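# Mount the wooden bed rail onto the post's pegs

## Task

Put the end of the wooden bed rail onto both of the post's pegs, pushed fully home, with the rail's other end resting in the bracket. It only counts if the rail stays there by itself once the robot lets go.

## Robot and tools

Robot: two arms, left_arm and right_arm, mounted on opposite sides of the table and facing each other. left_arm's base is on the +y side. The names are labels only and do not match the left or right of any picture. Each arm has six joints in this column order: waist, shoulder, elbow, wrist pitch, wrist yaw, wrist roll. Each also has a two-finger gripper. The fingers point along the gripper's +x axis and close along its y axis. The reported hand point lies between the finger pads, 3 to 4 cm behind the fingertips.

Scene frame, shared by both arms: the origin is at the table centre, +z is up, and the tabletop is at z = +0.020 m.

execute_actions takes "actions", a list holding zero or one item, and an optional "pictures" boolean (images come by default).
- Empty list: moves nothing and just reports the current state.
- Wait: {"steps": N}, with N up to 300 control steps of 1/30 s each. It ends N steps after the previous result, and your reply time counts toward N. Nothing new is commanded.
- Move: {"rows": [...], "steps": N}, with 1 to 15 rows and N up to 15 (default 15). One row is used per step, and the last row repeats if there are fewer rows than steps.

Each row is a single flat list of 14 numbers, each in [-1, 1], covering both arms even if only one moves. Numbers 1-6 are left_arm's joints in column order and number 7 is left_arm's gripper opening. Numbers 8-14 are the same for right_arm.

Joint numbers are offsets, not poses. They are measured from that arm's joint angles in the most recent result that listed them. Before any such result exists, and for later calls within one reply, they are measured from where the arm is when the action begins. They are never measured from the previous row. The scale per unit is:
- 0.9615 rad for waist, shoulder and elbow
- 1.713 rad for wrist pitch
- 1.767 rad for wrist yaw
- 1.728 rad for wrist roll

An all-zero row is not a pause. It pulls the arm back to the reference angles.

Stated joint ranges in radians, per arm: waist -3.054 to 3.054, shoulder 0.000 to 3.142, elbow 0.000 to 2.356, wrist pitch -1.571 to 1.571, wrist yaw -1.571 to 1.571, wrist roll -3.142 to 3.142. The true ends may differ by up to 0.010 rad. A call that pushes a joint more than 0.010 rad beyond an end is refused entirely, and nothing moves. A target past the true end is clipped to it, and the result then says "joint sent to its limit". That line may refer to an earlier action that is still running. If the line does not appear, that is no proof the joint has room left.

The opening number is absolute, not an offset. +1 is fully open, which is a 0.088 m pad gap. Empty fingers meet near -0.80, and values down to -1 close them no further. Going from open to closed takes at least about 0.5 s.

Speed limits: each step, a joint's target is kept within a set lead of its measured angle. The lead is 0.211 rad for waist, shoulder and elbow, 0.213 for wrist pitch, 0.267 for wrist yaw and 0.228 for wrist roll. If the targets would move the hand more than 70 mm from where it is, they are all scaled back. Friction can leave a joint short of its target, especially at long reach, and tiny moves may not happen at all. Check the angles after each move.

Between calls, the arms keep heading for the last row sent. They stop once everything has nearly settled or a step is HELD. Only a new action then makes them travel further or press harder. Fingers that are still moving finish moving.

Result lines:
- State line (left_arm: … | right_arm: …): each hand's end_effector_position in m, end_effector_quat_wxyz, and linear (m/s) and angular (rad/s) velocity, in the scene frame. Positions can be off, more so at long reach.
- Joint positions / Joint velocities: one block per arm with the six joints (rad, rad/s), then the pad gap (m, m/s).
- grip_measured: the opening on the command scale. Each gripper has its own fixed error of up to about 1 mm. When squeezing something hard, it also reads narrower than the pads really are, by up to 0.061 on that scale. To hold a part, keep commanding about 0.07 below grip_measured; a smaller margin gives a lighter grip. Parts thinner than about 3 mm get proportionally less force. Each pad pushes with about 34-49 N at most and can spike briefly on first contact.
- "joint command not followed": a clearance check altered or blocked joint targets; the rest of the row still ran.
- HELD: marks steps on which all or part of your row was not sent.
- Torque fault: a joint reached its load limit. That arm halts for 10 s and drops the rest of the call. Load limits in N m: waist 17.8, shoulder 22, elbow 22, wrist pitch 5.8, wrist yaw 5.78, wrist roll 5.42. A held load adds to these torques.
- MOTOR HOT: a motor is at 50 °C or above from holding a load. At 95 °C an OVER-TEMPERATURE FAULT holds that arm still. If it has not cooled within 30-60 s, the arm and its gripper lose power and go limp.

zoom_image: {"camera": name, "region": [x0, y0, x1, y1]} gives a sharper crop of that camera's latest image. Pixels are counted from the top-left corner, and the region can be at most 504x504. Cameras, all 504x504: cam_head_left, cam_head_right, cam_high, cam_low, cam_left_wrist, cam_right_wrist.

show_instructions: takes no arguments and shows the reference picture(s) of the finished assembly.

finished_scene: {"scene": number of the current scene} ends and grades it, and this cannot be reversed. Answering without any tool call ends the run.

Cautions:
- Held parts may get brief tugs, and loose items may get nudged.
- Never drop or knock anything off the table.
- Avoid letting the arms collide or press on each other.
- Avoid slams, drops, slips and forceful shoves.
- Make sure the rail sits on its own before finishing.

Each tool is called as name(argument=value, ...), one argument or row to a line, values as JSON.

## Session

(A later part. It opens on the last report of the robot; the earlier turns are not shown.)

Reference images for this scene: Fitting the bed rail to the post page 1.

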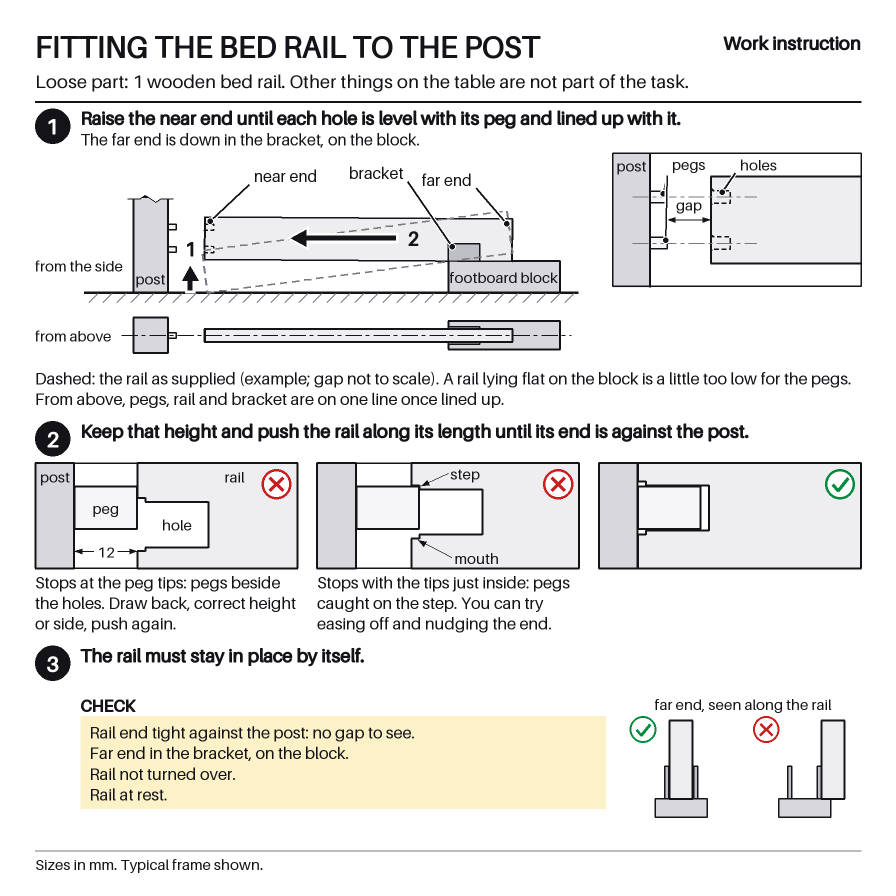

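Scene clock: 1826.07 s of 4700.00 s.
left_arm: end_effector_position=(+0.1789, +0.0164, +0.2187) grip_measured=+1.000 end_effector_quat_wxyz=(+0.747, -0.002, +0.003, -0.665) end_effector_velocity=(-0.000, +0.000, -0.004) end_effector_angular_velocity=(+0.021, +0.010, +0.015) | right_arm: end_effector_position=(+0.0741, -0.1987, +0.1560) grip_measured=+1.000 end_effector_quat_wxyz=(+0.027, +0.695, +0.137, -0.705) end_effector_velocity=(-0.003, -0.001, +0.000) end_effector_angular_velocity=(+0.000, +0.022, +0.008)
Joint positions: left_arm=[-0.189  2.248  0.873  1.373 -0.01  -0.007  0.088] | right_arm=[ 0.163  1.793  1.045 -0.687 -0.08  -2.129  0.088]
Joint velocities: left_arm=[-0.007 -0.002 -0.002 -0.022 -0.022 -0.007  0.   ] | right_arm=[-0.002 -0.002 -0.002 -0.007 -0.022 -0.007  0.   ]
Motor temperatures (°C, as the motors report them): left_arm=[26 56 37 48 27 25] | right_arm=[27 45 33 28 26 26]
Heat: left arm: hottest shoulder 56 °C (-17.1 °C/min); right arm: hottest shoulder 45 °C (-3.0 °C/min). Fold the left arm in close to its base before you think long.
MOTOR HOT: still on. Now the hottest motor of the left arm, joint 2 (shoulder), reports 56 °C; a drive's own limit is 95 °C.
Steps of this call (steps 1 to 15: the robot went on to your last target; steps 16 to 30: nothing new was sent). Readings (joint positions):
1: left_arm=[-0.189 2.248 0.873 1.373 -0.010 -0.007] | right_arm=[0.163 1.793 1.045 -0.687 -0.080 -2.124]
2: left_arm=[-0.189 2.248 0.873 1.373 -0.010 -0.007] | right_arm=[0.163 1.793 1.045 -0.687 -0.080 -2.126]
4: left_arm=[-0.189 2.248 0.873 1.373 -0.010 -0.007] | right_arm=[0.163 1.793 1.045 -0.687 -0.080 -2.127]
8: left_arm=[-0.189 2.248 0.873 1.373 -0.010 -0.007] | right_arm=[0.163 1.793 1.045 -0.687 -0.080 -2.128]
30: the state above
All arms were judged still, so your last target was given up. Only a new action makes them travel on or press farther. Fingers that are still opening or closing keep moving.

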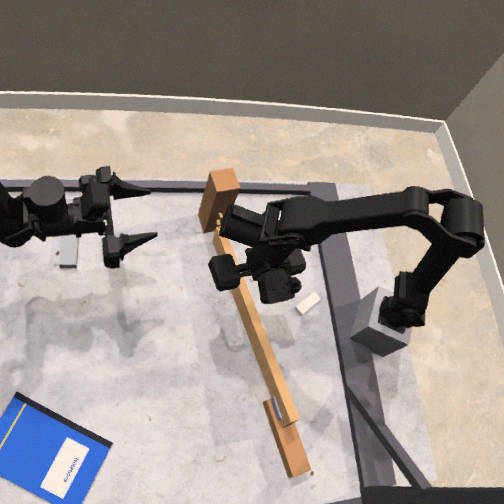

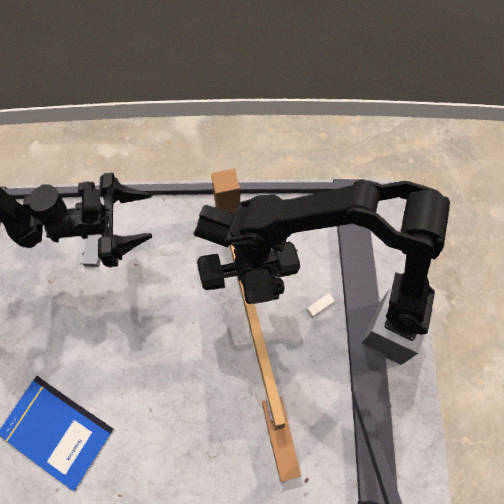

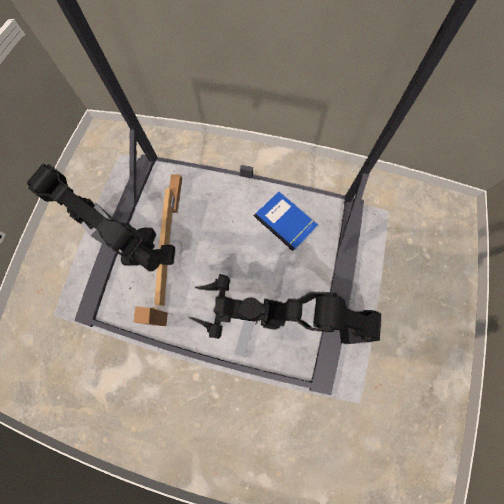

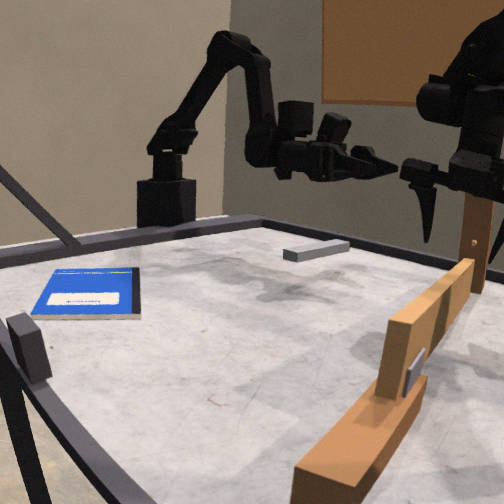

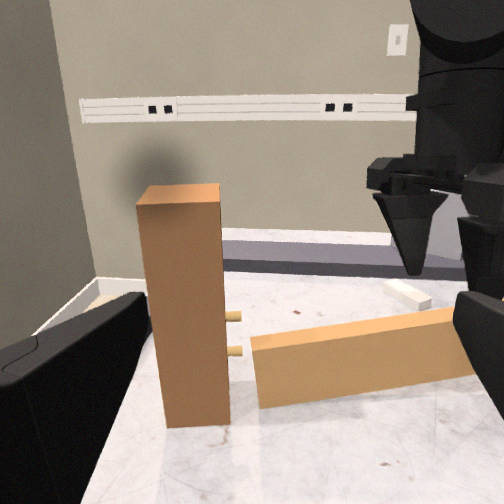

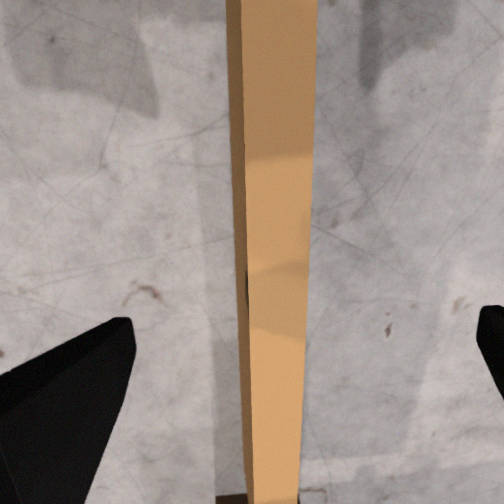

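Descend to sh 2.025, el 1.078, pitch −0.607.

execute_actions(
  actions=[
    {"rows":[[0,0,0,0,0,0,1, 0,0.25,0.038,0.047,0,0,1]],"steps":15},
  ],
  pictures=false,
)

execute_actions(
  actions=[
    {"steps":20},
  ],
)

Scene clock: 1828.50 s of 4700.00 s.
left_arm: end_effector_position=(+0.1789, +0.0164, +0.2187) grip_measured=+1.000 end_effector_quat_wxyz=(+0.747, -0.002, +0.003, -0.665) end_effector_velocity=(-0.000, -0.001, +0.004) end_effector_angular_velocity=(-0.011, -0.009, +0.005) | right_arm: end_effector_position=(+0.0751, -0.1956, +0.0930) grip_measured=+1.000 end_effector_quat_wxyz=(+0.063, +0.679, +0.098, -0.725) end_effector_velocity=(-0.002, -0.004, -0.001) end_effector_angular_velocity=(-0.008, +0.010, +0.020)
Joint positions: left_arm=[-0.189  2.248  0.873  1.373 -0.01  -0.007  0.088] | right_arm=[ 0.163  2.024  1.078 -0.608 -0.08  -2.129  0.088]
Joint velocities: left_arm=[-0.002 -0.002  0.002  0.007 -0.007  0.007  0.   ] | right_arm=[-0.002 -0.002 -0.007 -0.007 -0.007 -0.022  0.   ]
Motor temperatures (°C, as the motors report them): left_arm=[26 57 37 48 27 25] | right_arm=[27 45 33 28 26 26]
Heat: left arm: hottest shoulder 57 °C (-14.2 °C/min); right arm: hottest shoulder 45 °C (-3.0 °C/min). Fold the left arm in close to its base before you think long.
MOTOR HOT: still on. Now the hottest motor of the left arm, joint 2 (shoulder), reports 57 °C; a drive's own limit is 95 °C.
Steps of this call (steps 1 to 58: nothing new was sent; steps 59 to 73: all 15 steps of this action). Readings (joint positions):
59: left_arm=[-0.189 2.248 0.873 1.373 -0.010 -0.007] | right_arm=[0.163 1.825 1.052 -0.682 -0.080 -2.129]
60: left_arm=[-0.189 2.248 0.873 1.373 -0.010 -0.007] | right_arm=[0.163 1.867 1.067 -0.647 -0.080 -2.129]
62: left_arm=[-0.189 2.248 0.873 1.373 -0.010 -0.007] | right_arm=[0.163 1.958 1.084 -0.615 -0.080 -2.129]
66: left_arm=[-0.189 2.248 0.873 1.373 -0.010 -0.007] | right_arm=[0.163 2.024 1.077 -0.616 -0.080 -2.129]
73: the state above

Scene clock: 1829.17 s of 4700.00 s.
left_arm: end_effector_position=(+0.1789, +0.0164, +0.2187) grip_measured=+1.000 end_effector_quat_wxyz=(+0.747, -0.002, +0.003, -0.665) end_effector_velocity=(-0.003, +0.001, -0.005) end_effector_angular_velocity=(+0.016, +0.009, +0.000) | right_arm: end_effector_position=(+0.0751, -0.1956, +0.0930) grip_measured=+1.000 end_effector_quat_wxyz=(+0.063, +0.679, +0.098, -0.725) end_effector_velocity=(+0.001, -0.002, -0.000) end_effector_angular_velocity=(-0.008, -0.005, +0.019)
Joint positions: left_arm=[-0.189  2.248  0.873  1.373 -0.01  -0.007  0.088] | right_arm=[ 0.163  2.024  1.078 -0.608 -0.08  -2.129  0.088]
Joint velocities: left_arm=[-0.007  0.002 -0.007 -0.007 -0.007 -0.007  0.   ] | right_arm=[-0.002  0.002  0.002 -0.007  0.007 -0.022  0.   ]
Motor temperatures (°C, as the motors report them): left_arm=[26 57 37 48 27 25] | right_arm=[27 45 33 28 26 26]
Heat: left arm: hottest shoulder 57 °C (-14.0 °C/min); right arm: hottest shoulder 45 °C (-3.0 °C/min). Fold the left arm in close to its base before you think long.
MOTOR HOT: still on. Now the hottest motor of the left arm, joint 2 (shoulder), reports 57 °C; a drive's own limit is 95 °C.
Steps of this call (steps 1 to 15: the robot went on to your last target; steps 16 to 20: nothing new was sent). Readings (joint positions):
1: left_arm=[-0.189 2.248 0.873 1.373 -0.010 -0.007] | right_arm=[0.163 2.024 1.078 -0.608 -0.080 -2.129]
2: left_arm=[-0.189 2.248 0.873 1.373 -0.010 -0.007] | right_arm=[0.163 2.024 1.078 -0.608 -0.080 -2.129]
4: left_arm=[-0.189 2.248 0.873 1.373 -0.010 -0.007] | right_arm=[0.163 2.024 1.078 -0.608 -0.080 -2.129]
8: left_arm=[-0.189 2.248 0.873 1.373 -0.010 -0.007] | right_arm=[0.163 2.024 1.078 -0.608 -0.080 -2.129]
20: the state above
All arms were judged still, so your last target was given up. Only a new action makes them travel on or press farther. Fingers that are still opening or closing keep moving.

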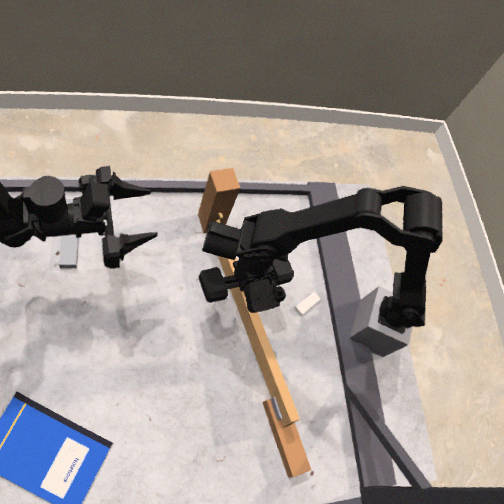

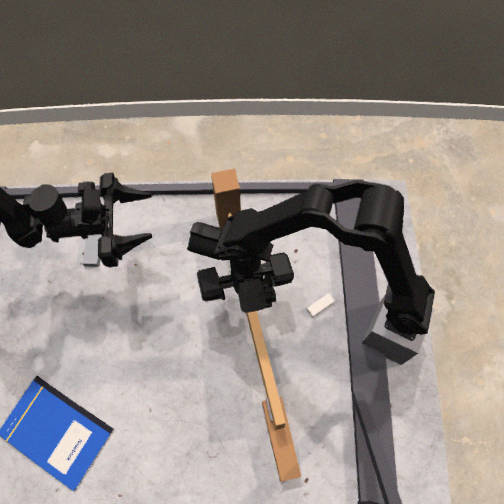

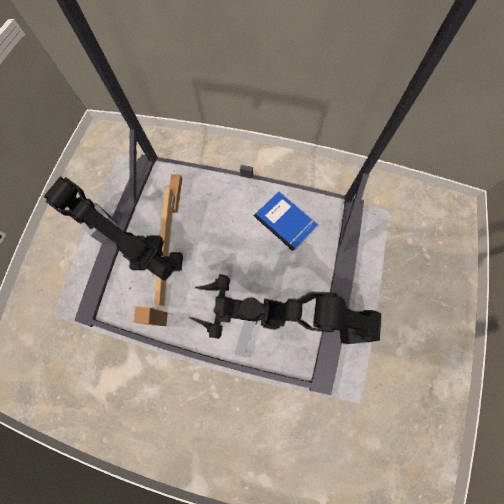

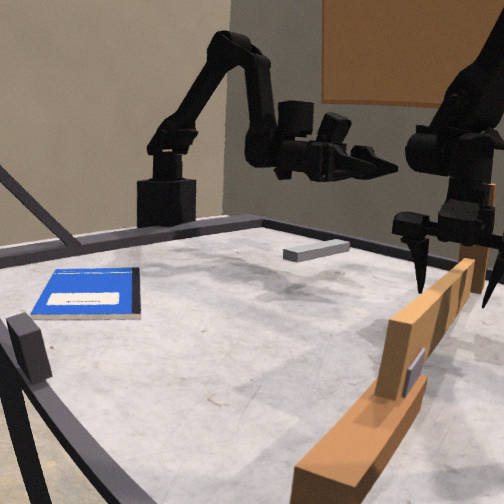

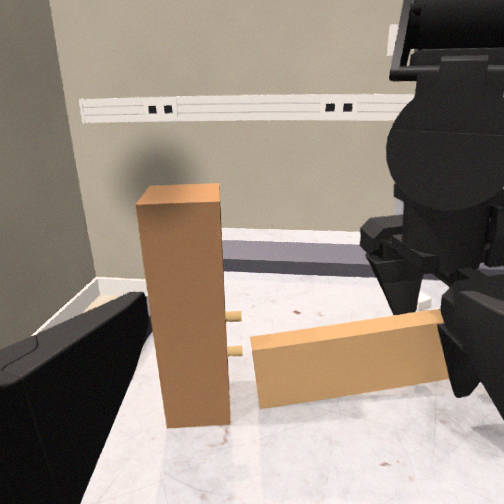

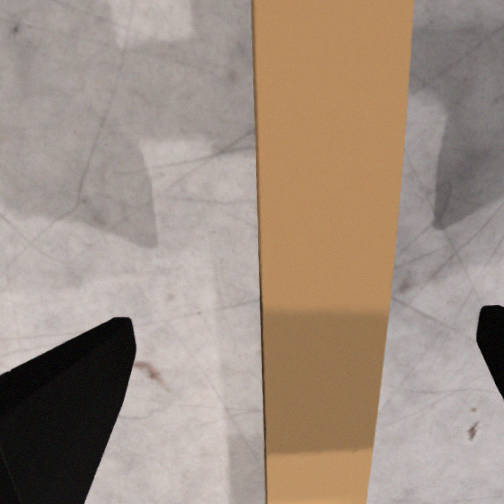

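execute_actions(
  actions=[
    {"rows":[[0,0,0,0,0,0,1, 0,0,0,0,0,0,-0.9]],"steps":15},
  ],
  pictures=false,
)

execute_actions(
  actions=[
    {"rows":[[0,0,0,0,0,0,1, 0,0,0,0,0,0,-0.9],[0,0,0,0,0,0,1, 0,0,0,0,0,0,-0.9],[0,0,0,0,0,0,1, 0,0,0,0,0,0,-0.9],[0,0,0,0,0,0,1, 0,0,0,0,0,0,-0.9],[0,0,0,0,0,0,1, 0,-0.02,0.02,-0.02,0.015,0,-0.9],[0,0,0,0,0,0,1, 0,-0.03,0.03,-0.03,0.025,0,-0.9],[0,0,0,0,0,0,1, 0,-0.04,0.04,-0.045,0.035,0,-0.9],[0,0,0,0,0,0,1, 0,-0.052,0.054,-0.055,0.042,0,-0.9]],"steps":15},
  ],
  pictures=false,
)

execute_actions(
  actions=[
    {"steps":20},
  ],
)

zoom_image(
  camera="cam_left_wrist",
  region=[170,250,330,410],
)

zoom_image(
  camera="cam_head_right",
  region=[180,160,280,260],
)

Scene clock: 1838.23 s of 4700.00 s.
left_arm: end_effector_position=(+0.1789, +0.0164, +0.2187) grip_measured=+1.000 end_effector_quat_wxyz=(+0.747, -0.002, +0.003, -0.665) end_effector_velocity=(+0.002, +0.002, -0.003) end_effector_angular_velocity=(+0.011, +0.009, +0.010) | right_arm: end_effector_position=(+0.0751, -0.1956, +0.0930) grip_measured=-0.440 end_effector_quat_wxyz=(+0.063, +0.679, +0.098, -0.725) end_effector_velocity=(+0.001, -0.002, +0.000) end_effector_angular_velocity=(-0.004, +0.009, +0.000)
Joint positions: left_arm=[-0.189  2.248  0.873  1.373 -0.01  -0.007  0.088] | right_arm=[ 0.163  2.024  1.078 -0.608 -0.08  -2.129  0.017]
Joint velocities: left_arm=[ 0.002 -0.002 -0.007 -0.007 -0.007 -0.007  0.   ] | right_arm=[-0.007 -0.002 -0.002 -0.007 -0.007 -0.007 -0.048]
Motor temperatures (°C, as the motors report them): left_arm=[26 58 37 48 27 25] | right_arm=[27 45 33 28 26 26]
Heat: left arm: hottest shoulder 58 °C (-10.1 °C/min); right arm: hottest shoulder 45 °C (-3.0 °C/min). Fold the left arm in close to its base before you think long.
MOTOR HOT: still on. Now the hottest motor of the left arm, joint 2 (shoulder), reports 58 °C; a drive's own limit is 95 °C.
Steps of this call (steps 1 to 90: nothing new was sent; then 5.57 s passed at rest; steps 91 to 105: all 15 steps of this action). Readings (joint positions):
91: left_arm=[-0.189 2.248 0.873 1.373 -0.010 -0.007] | right_arm=[0.163 2.024 1.078 -0.608 -0.080 -2.129]
92: left_arm=[-0.189 2.248 0.873 1.373 -0.010 -0.007] | right_arm=[0.163 2.024 1.078 -0.608 -0.080 -2.129]
94: left_arm=[-0.189 2.248 0.873 1.373 -0.010 -0.007] | right_arm=[0.163 2.024 1.078 -0.608 -0.080 -2.129]
98: left_arm=[-0.189 2.248 0.873 1.373 -0.010 -0.007] | right_arm=[0.163 2.024 1.078 -0.608 -0.080 -2.129]
105: the state above

Scene clock: 1838.73 s of 4700.00 s.
left_arm: end_effector_position=(+0.1789, +0.0164, +0.2187) grip_measured=+1.000 end_effector_quat_wxyz=(+0.747, -0.002, +0.003, -0.665) end_effector_velocity=(-0.000, +0.000, +0.001) end_effector_angular_velocity=(+0.002, +0.008, +0.005) | right_arm: end_effector_position=(+0.0828, -0.1984, +0.1085) grip_measured=-0.463 end_effector_quat_wxyz=(+0.074, +0.697, +0.080, -0.709) end_effector_velocity=(+0.002, -0.001, +0.003) end_effector_angular_velocity=(-0.009, -0.005, +0.005)
Joint positions: left_arm=[-0.189  2.248  0.873  1.373 -0.01  -0.007  0.088] | right_arm=[ 0.166  1.996  1.117 -0.691 -0.019 -2.116  0.016]
Joint velocities: left_arm=[-0.002 -0.007 -0.002 -0.007 -0.007 -0.007  0.   ] | right_arm=[-0.002 -0.002  0.012 -0.022  0.007 -0.007 -0.   ]
Motor temperatures (°C, as the motors report them): left_arm=[26 58 37 48 27 25] | right_arm=[27 45 33 28 26 26]
Heat: left arm: hottest shoulder 58 °C (-10.0 °C/min); right arm: hottest shoulder 45 °C (-3.0 °C/min). Fold the left arm in close to its base before you think long.
MOTOR HOT: still on. Now the hottest motor of the left arm, joint 2 (shoulder), reports 58 °C; a drive's own limit is 95 °C.
Steps of this call (steps 1 to 15: all 15 steps of this action). Readings (joint positions):
1: left_arm=[-0.189 2.248 0.873 1.373 -0.010 -0.007] | right_arm=[0.163 2.024 1.078 -0.608 -0.080 -2.129]
2: left_arm=[-0.189 2.248 0.873 1.373 -0.010 -0.007] | right_arm=[0.163 2.024 1.078 -0.608 -0.080 -2.129]
4: left_arm=[-0.189 2.248 0.873 1.373 -0.010 -0.007] | right_arm=[0.163 2.024 1.078 -0.608 -0.080 -2.129]
8: left_arm=[-0.189 2.248 0.873 1.373 -0.010 -0.007] | right_arm=[0.163 2.019 1.094 -0.660 -0.050 -2.117]
15: the state above

Scene clock: 1839.40 s of 4700.00 s.
left_arm: end_effector_position=(+0.1789, +0.0164, +0.2187) grip_measured=+1.000 end_effector_quat_wxyz=(+0.747, -0.002, +0.003, -0.665) end_effector_velocity=(-0.000, -0.001, +0.003) end_effector_angular_velocity=(-0.003, +0.007, +0.005) | right_arm: end_effector_position=(+0.0828, -0.1986, +0.1087) grip_measured=-0.463 end_effector_quat_wxyz=(+0.075, +0.697, +0.079, -0.709) end_effector_velocity=(-0.001, -0.002, +0.000) end_effector_angular_velocity=(-0.004, +0.009, +0.005)
Joint positions: left_arm=[-0.189  2.248  0.873  1.373 -0.01  -0.007  0.088] | right_arm=[ 0.166  1.996  1.117 -0.693 -0.019 -2.116  0.016]
Joint velocities: left_arm=[-0.002 -0.007  0.002 -0.007 -0.007 -0.007  0.   ] | right_arm=[-0.002 -0.002 -0.002 -0.007 -0.007 -0.007  0.   ]
Motor temperatures (°C, as the motors report them): left_arm=[26 58 36 48 27 25] | right_arm=[27 46 33 28 26 26]
Heat: left arm: hottest shoulder 58 °C (-10.1 °C/min); right arm: hottest shoulder 46 °C (-2.0 °C/min). Fold the left arm in close to its base before you think long.
MOTOR HOT: still on. Now the hottest motor of the left arm, joint 2 (shoulder), reports 58 °C; a drive's own limit is 95 °C.
Steps of this call (steps 1 to 15: the robot went on to your last target; steps 16 to 20: nothing new was sent). Readings (joint positions):
1: left_arm=[-0.189 2.248 0.873 1.373 -0.010 -0.007] | right_arm=[0.166 1.996 1.117 -0.692 -0.019 -2.116]
2: left_arm=[-0.189 2.248 0.873 1.373 -0.010 -0.007] | right_arm=[0.166 1.996 1.117 -0.692 -0.019 -2.116]
4: left_arm=[-0.189 2.248 0.873 1.373 -0.010 -0.007] | right_arm=[0.166 1.996 1.117 -0.693 -0.019 -2.116]
8: left_arm=[-0.189 2.248 0.873 1.373 -0.010 -0.007] | right_arm=[0.166 1.996 1.117 -0.693 -0.019 -2.116]
20: the state above
All arms were judged still, so your last target was given up. Only a new action makes them travel on or press farther. Fingers that are still opening or closing keep moving.

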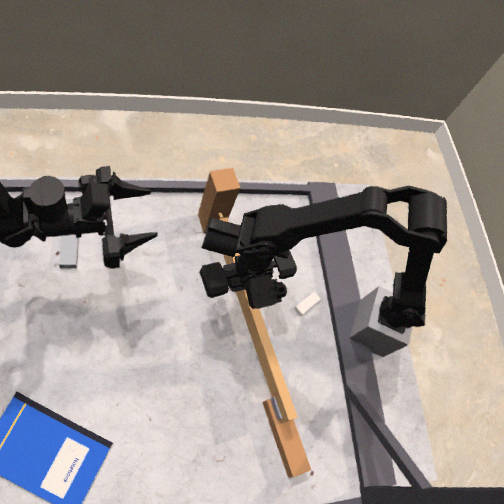

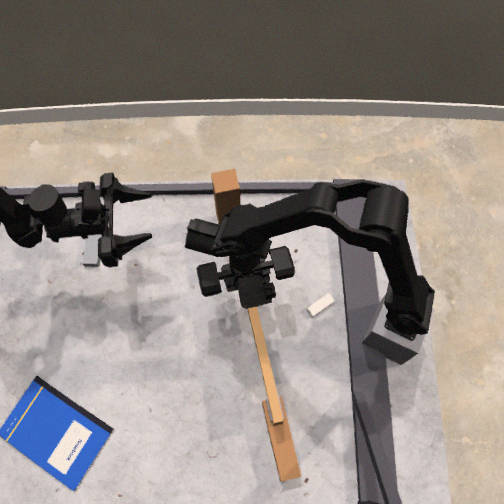

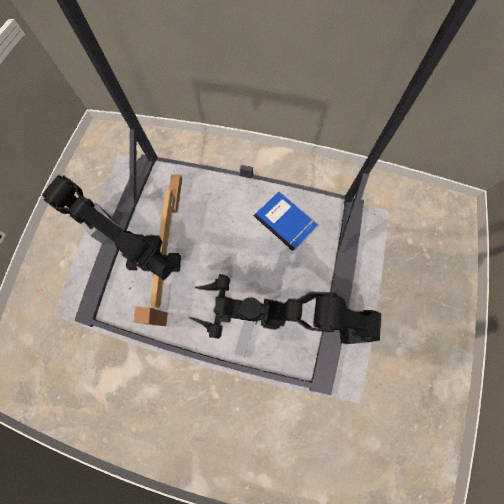

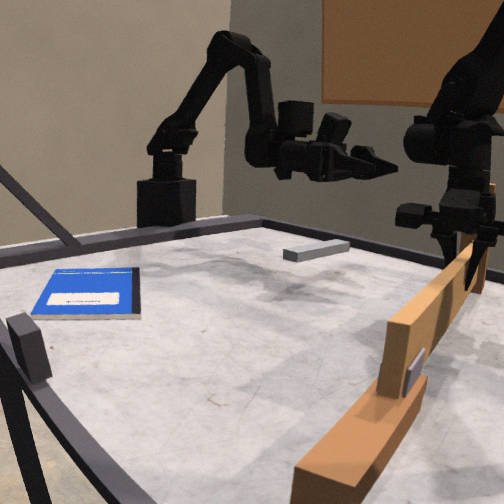

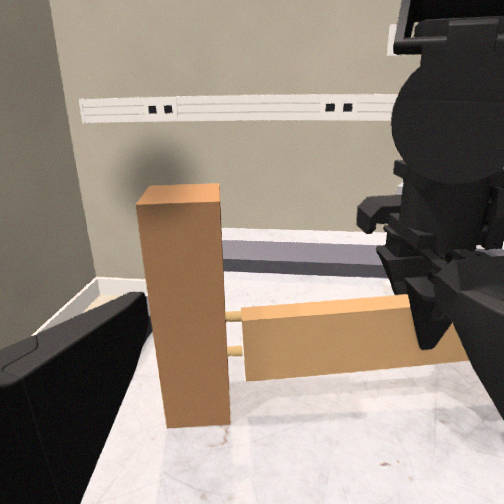

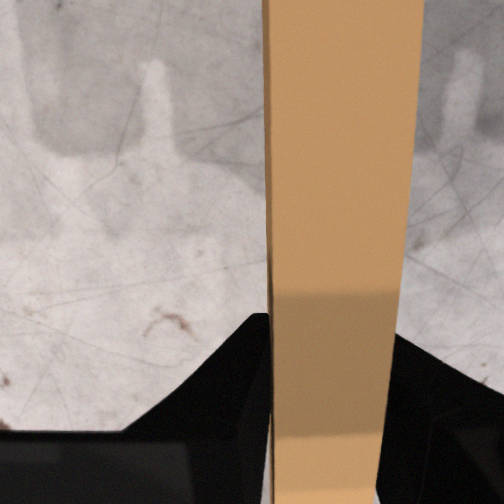

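Region (170, 250, 330, 410) of cam_left_wrist's 504x504 image, scaled by 3.150, with more detail than that image has.

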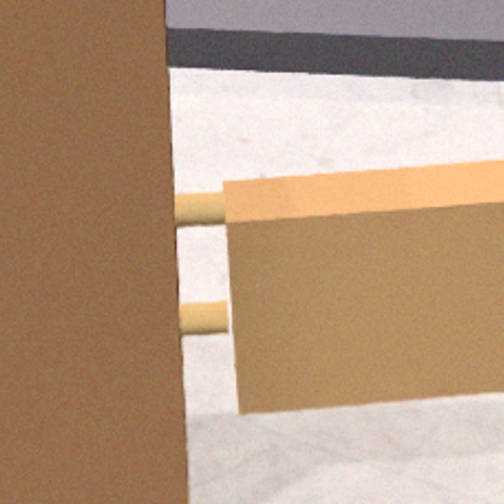

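Region (180, 160, 280, 260) of cam_head_right's 504x504 image, scaled by 5.040, with more detail than that image has.

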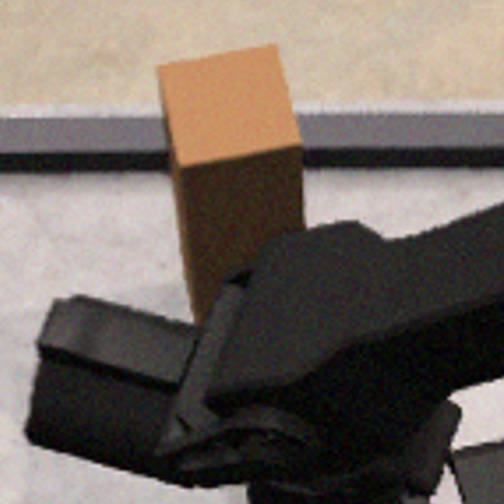

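execute_actions(
  actions=[
    {"rows":[[0,0,0,0,0,0,1, 0.022,0,0,0,0,0.004,-0.9],[0,0,0,0,0,0,1, 0.022,0,0,0,0,0.004,-0.9],[0,0,0,0,0,0,1, 0.022,0,0,0,0,0.004,-0.9],[0,0,0,0,0,0,1, 0.022,0,0,0,0,0.004,-0.9],[0,0,0,0,0,0,1, 0.022,0,0,0,0,0.004,-0.9],[0,0,0,0,0,0,1, 0.022,-0.025,0.016,-0.012,0,0.004,-0.9]],"steps":15},
  ],
  pictures=false,
)

execute_actions(
  actions=[
    {"steps":15},
  ],
)

zoom_image(
  camera="cam_left_wrist",
  region=[170,250,330,410],
)

Scene clock: 1844.43 s of 4700.00 s.
left_arm: end_effector_position=(+0.1789, +0.0164, +0.2187) grip_measured=+1.000 end_effector_quat_wxyz=(+0.747, -0.002, +0.003, -0.665) end_effector_velocity=(-0.000, +0.000, +0.001) end_effector_angular_velocity=(+0.002, +0.008, +0.005) | right_arm: end_effector_position=(+0.0789, -0.1974, +0.1098) grip_measured=-0.463 end_effector_quat_wxyz=(+0.077, +0.698, +0.078, -0.708) end_effector_velocity=(-0.002, -0.001, +0.000) end_effector_angular_velocity=(-0.005, +0.009, +0.010)
Joint positions: left_arm=[-0.189  2.248  0.873  1.373 -0.01  -0.007  0.088] | right_arm=[ 0.18   1.996  1.122 -0.702 -0.014 -2.103  0.016]
Joint velocities: left_arm=[-0.002 -0.007 -0.002 -0.007 -0.007 -0.007  0.   ] | right_arm=[ 0.002 -0.002 -0.002 -0.007 -0.007 -0.007  0.   ]
Motor temperatures (°C, as the motors report them): left_arm=[26 58 36 49 27 25] | right_arm=[27 47 33 28 26 26]
Heat: left arm: hottest shoulder 58 °C (-8.1 °C/min); right arm: hottest shoulder 47 °C (+0.0 °C/min). Fold the left arm in close to its base before you think long.
MOTOR HOT: still on. Now the hottest motor of the left arm, joint 2 (shoulder), reports 58 °C; a drive's own limit is 95 °C.
Steps of this call (steps 1 to 90: nothing new was sent; then 1.53 s passed at rest; steps 91 to 105: all 15 steps of this action). Readings (joint positions):
91: left_arm=[-0.189 2.248 0.873 1.373 -0.010 -0.007] | right_arm=[0.168 1.996 1.117 -0.693 -0.016 -2.114]
92: left_arm=[-0.189 2.248 0.873 1.373 -0.010 -0.007] | right_arm=[0.170 1.996 1.117 -0.693 -0.014 -2.111]
94: left_arm=[-0.189 2.248 0.873 1.373 -0.010 -0.007] | right_arm=[0.176 1.996 1.117 -0.690 -0.014 -2.108]
98: left_arm=[-0.189 2.248 0.873 1.373 -0.010 -0.007] | right_arm=[0.180 1.996 1.120 -0.697 -0.014 -2.104]
105: the state above

Scene clock: 1844.93 s of 4700.00 s.
left_arm: end_effector_position=(+0.1789, +0.0164, +0.2187) grip_measured=+1.000 end_effector_quat_wxyz=(+0.747, -0.002, +0.003, -0.665) end_effector_velocity=(-0.003, +0.001, -0.003) end_effector_angular_velocity=(+0.011, +0.009, +0.000) | right_arm: end_effector_position=(+0.0789, -0.1975, +0.1099) grip_measured=-0.463 end_effector_quat_wxyz=(+0.077, +0.698, +0.078, -0.708) end_effector_velocity=(-0.001, -0.002, +0.000) end_effector_angular_velocity=(-0.005, +0.009, +0.005)
Joint positions: left_arm=[-0.189  2.248  0.873  1.373 -0.01  -0.007  0.088] | right_arm=[ 0.18   1.996  1.122 -0.703 -0.014 -2.103  0.016]
Joint velocities: left_arm=[-0.007 -0.002 -0.007 -0.007 -0.007 -0.007  0.   ] | right_arm=[-0.002 -0.002 -0.002 -0.007 -0.007 -0.007  0.   ]
Motor temperatures (°C, as the motors report them): left_arm=[26 58 36 49 27 25] | right_arm=[27 47 33 28 26 26]
Heat: left arm: hottest shoulder 58 °C (-7.1 °C/min); right arm: hottest shoulder 47 °C (+0.0 °C/min). Fold the left arm in close to its base before you think long.
MOTOR HOT: still on. Now the hottest motor of the left arm, joint 2 (shoulder), reports 58 °C; a drive's own limit is 95 °C.
Steps of this call (steps 1 to 15: the robot went on to your last target). Readings (joint positions):
1: left_arm=[-0.189 2.248 0.873 1.373 -0.010 -0.007] | right_arm=[0.180 1.996 1.122 -0.702 -0.014 -2.103]
2: left_arm=[-0.189 2.248 0.873 1.373 -0.010 -0.007] | right_arm=[0.180 1.996 1.122 -0.703 -0.014 -2.103]
4: left_arm=[-0.189 2.248 0.873 1.373 -0.010 -0.007] | right_arm=[0.180 1.996 1.122 -0.703 -0.014 -2.103]
8: left_arm=[-0.189 2.248 0.873 1.373 -0.010 -0.007] | right_arm=[0.180 1.996 1.122 -0.703 -0.014 -2.103]
15: the state above
All arms were judged still, so your last target was given up. Only a new action makes them travel on or press farther. Fingers that are still opening or closing keep moving.

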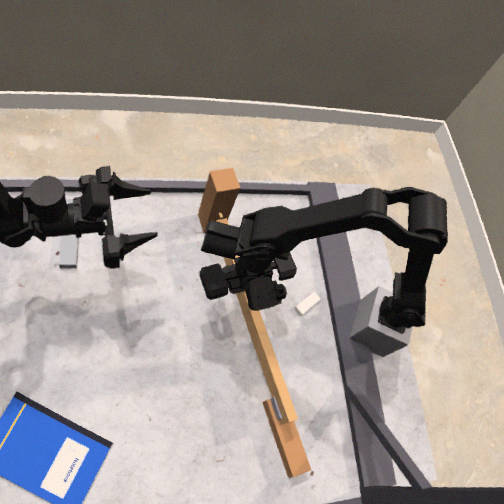

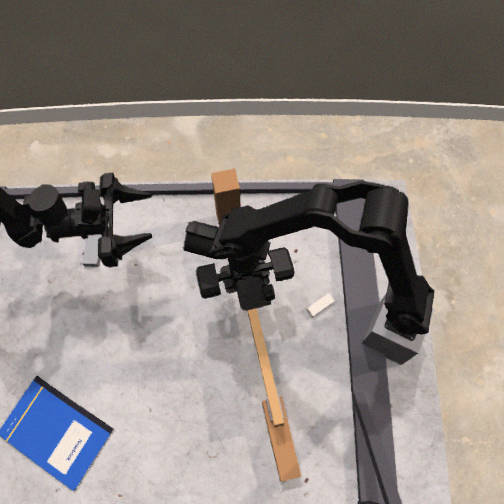

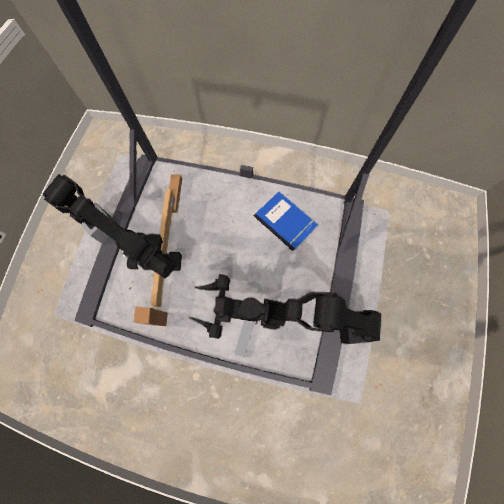

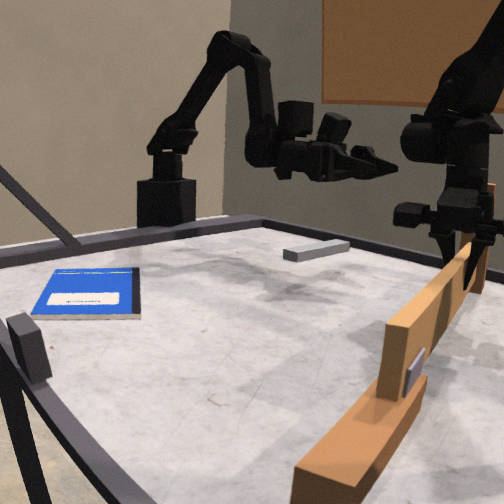

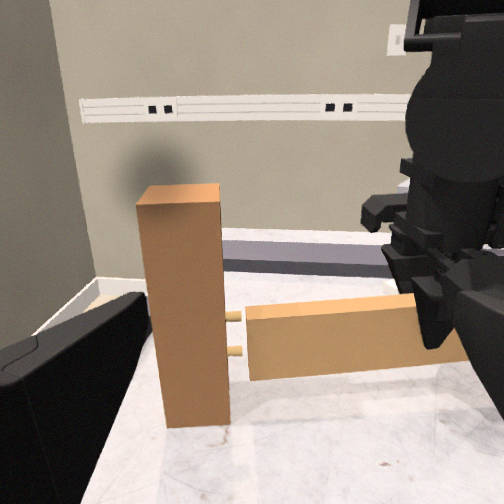

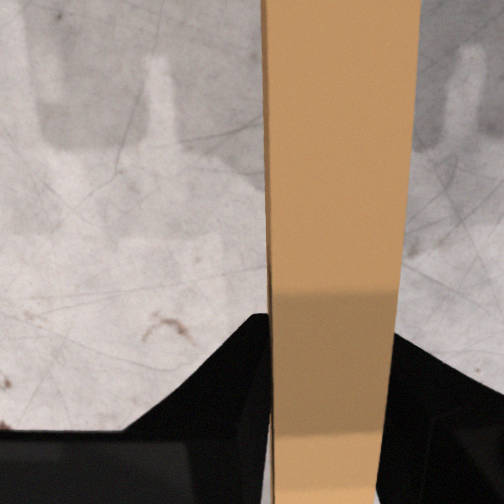

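Region (170, 250, 330, 410) of cam_left_wrist's 504x504 image, scaled by 3.150, with more detail than that image has.

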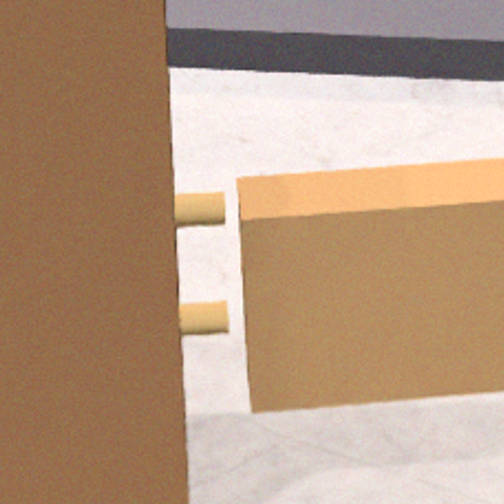

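Shoulder has high stiction; larger command.

execute_actions(
  actions=[
    {"rows":[[0,0,0,0,0,0,1, 0,-0.04,0.016,-0.01,0,0,-0.9]],"steps":15},
  ],
  pictures=false,
)

execute_actions(
  actions=[
    {"steps":15},
  ],
)

zoom_image(
  camera="cam_left_wrist",
  region=[170,250,330,410],
)

Scene clock: 1848.97 s of 4700.00 s.
left_arm: end_effector_position=(+0.1789, +0.0164, +0.2187) grip_measured=+1.000 end_effector_quat_wxyz=(+0.747, -0.002, +0.003, -0.665) end_effector_velocity=(+0.002, -0.000, +0.004) end_effector_angular_velocity=(-0.013, +0.006, +0.010) | right_arm: end_effector_position=(+0.0792, -0.1973, +0.1145) grip_measured=-0.463 end_effector_quat_wxyz=(+0.075, +0.699, +0.079, -0.707) end_effector_velocity=(-0.004, +0.001, +0.001) end_effector_angular_velocity=(+0.005, +0.022, +0.010)
Joint positions: left_arm=[-0.189  2.248  0.873  1.373 -0.01  -0.007  0.088] | right_arm=[ 0.18   1.982  1.124 -0.712 -0.013 -2.1    0.016]
Joint velocities: left_arm=[ 0.002 -0.002  0.002  0.007 -0.007 -0.007  0.   ] | right_arm=[ 0.002 -0.002  0.002 -0.007 -0.022 -0.007 -0.   ]
Motor temperatures (°C, as the motors report them): left_arm=[26 59 36 49 27 25] | right_arm=[27 48 34 28 26 26]
Heat: left arm: hottest shoulder 59 °C (-4.1 °C/min); right arm: hottest shoulder 48 °C (+1.0 °C/min). Fold the left arm in close to its base before you think long.
MOTOR HOT: still on. Now the hottest motor of the left arm, joint 2 (shoulder), reports 59 °C; a drive's own limit is 95 °C.
Steps of this call (steps 1 to 90: nothing new was sent; then 0.53 s passed at rest; steps 91 to 105: all 15 steps of this action). Readings (joint positions):
91: left_arm=[-0.189 2.248 0.873 1.373 -0.010 -0.007] | right_arm=[0.180 1.994 1.123 -0.705 -0.014 -2.102]
92: left_arm=[-0.189 2.248 0.873 1.373 -0.010 -0.007] | right_arm=[0.180 1.992 1.123 -0.707 -0.014 -2.101]
94: left_arm=[-0.189 2.248 0.873 1.373 -0.010 -0.007] | right_arm=[0.180 1.986 1.123 -0.711 -0.014 -2.100]
98: left_arm=[-0.189 2.248 0.873 1.373 -0.010 -0.007] | right_arm=[0.180 1.982 1.124 -0.712 -0.013 -2.100]
105: the state above

Scene clock: 1849.47 s of 4700.00 s.
left_arm: end_effector_position=(+0.1789, +0.0164, +0.2187) grip_measured=+1.000 end_effector_quat_wxyz=(+0.747, -0.002, +0.003, -0.665) end_effector_velocity=(-0.000, +0.000, -0.001) end_effector_angular_velocity=(+0.006, +0.008, +0.005) | right_arm: end_effector_position=(+0.0792, -0.1973, +0.1145) grip_measured=-0.463 end_effector_quat_wxyz=(+0.075, +0.699, +0.079, -0.707) end_effector_velocity=(-0.001, -0.003, -0.003) end_effector_angular_velocity=(-0.014, +0.012, +0.005)
Joint positions: left_arm=[-0.189  2.248  0.873  1.373 -0.01  -0.007  0.088] | right_arm=[ 0.18   1.982  1.124 -0.712 -0.013 -2.1    0.016]
Joint velocities: left_arm=[-0.002 -0.002 -0.002 -0.007 -0.007 -0.007  0.   ] | right_arm=[-0.002  0.007 -0.002 -0.007 -0.007 -0.007 -0.   ]
Motor temperatures (°C, as the motors report them): left_arm=[26 59 36 49 27 25] | right_arm=[27 48 34 28 26 26]
Heat: left arm: hottest shoulder 59 °C (-4.0 °C/min); right arm: hottest shoulder 48 °C (+1.0 °C/min). Fold the left arm in close to its base before you think long.
MOTOR HOT: still on. Now the hottest motor of the left arm, joint 2 (shoulder), reports 59 °C; a drive's own limit is 95 °C.
Steps of this call (steps 1 to 15: the robot went on to your last target). Readings (joint positions):
1: left_arm=[-0.189 2.248 0.873 1.373 -0.010 -0.007] | right_arm=[0.180 1.982 1.124 -0.712 -0.013 -2.100]
2: left_arm=[-0.189 2.248 0.873 1.373 -0.010 -0.007] | right_arm=[0.180 1.982 1.124 -0.712 -0.013 -2.100]
4: left_arm=[-0.189 2.248 0.873 1.373 -0.010 -0.007] | right_arm=[0.180 1.982 1.124 -0.712 -0.013 -2.100]
8: left_arm=[-0.189 2.248 0.873 1.373 -0.010 -0.007] | right_arm=[0.180 1.982 1.124 -0.712 -0.013 -2.100]
15: the state above
All arms were judged still, so your last target was given up. Only a new action makes them travel on or press farther. Fingers that are still opening or closing keep moving.

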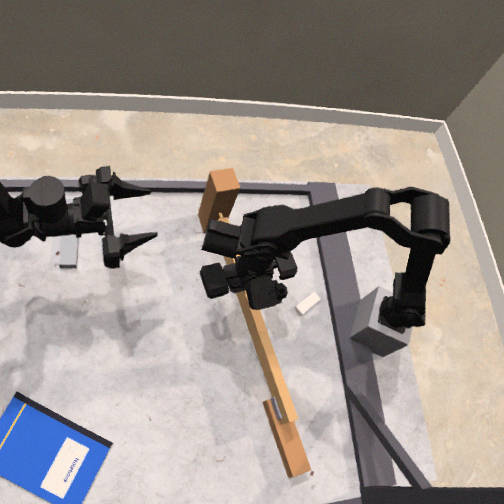

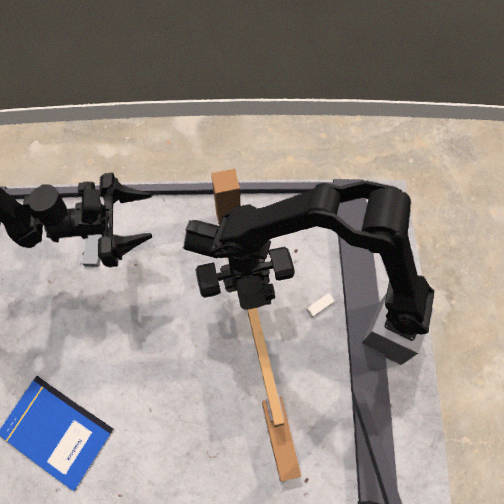

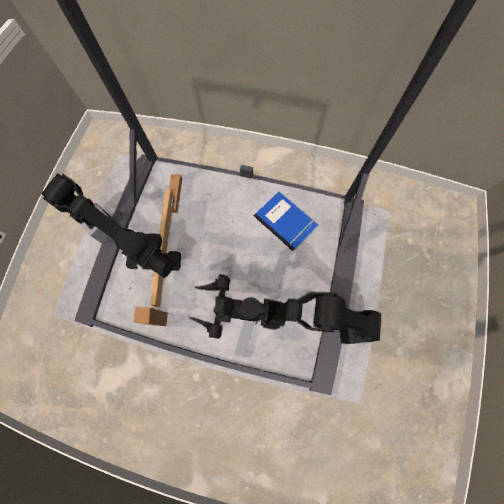

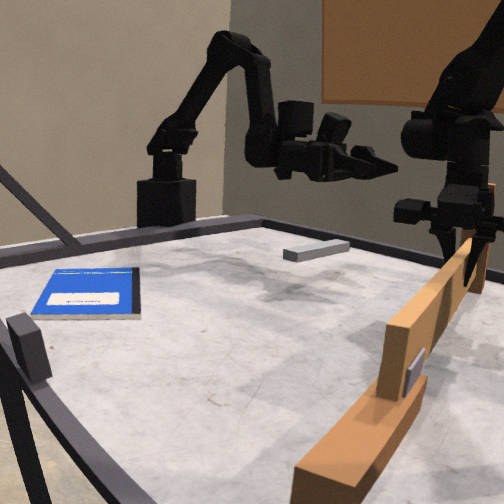

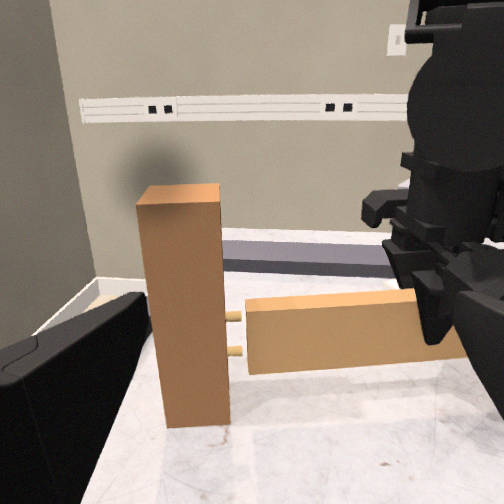

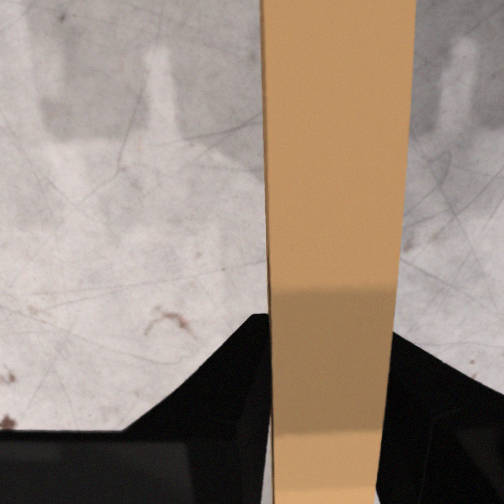

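Region (170, 250, 330, 410) of cam_left_wrist's 504x504 image, scaled by 3.150, with more detail than that image has.

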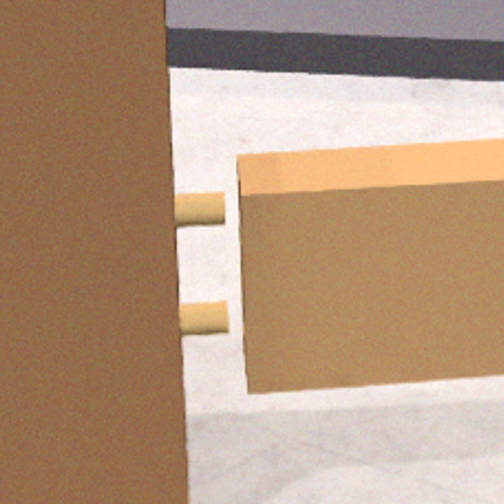

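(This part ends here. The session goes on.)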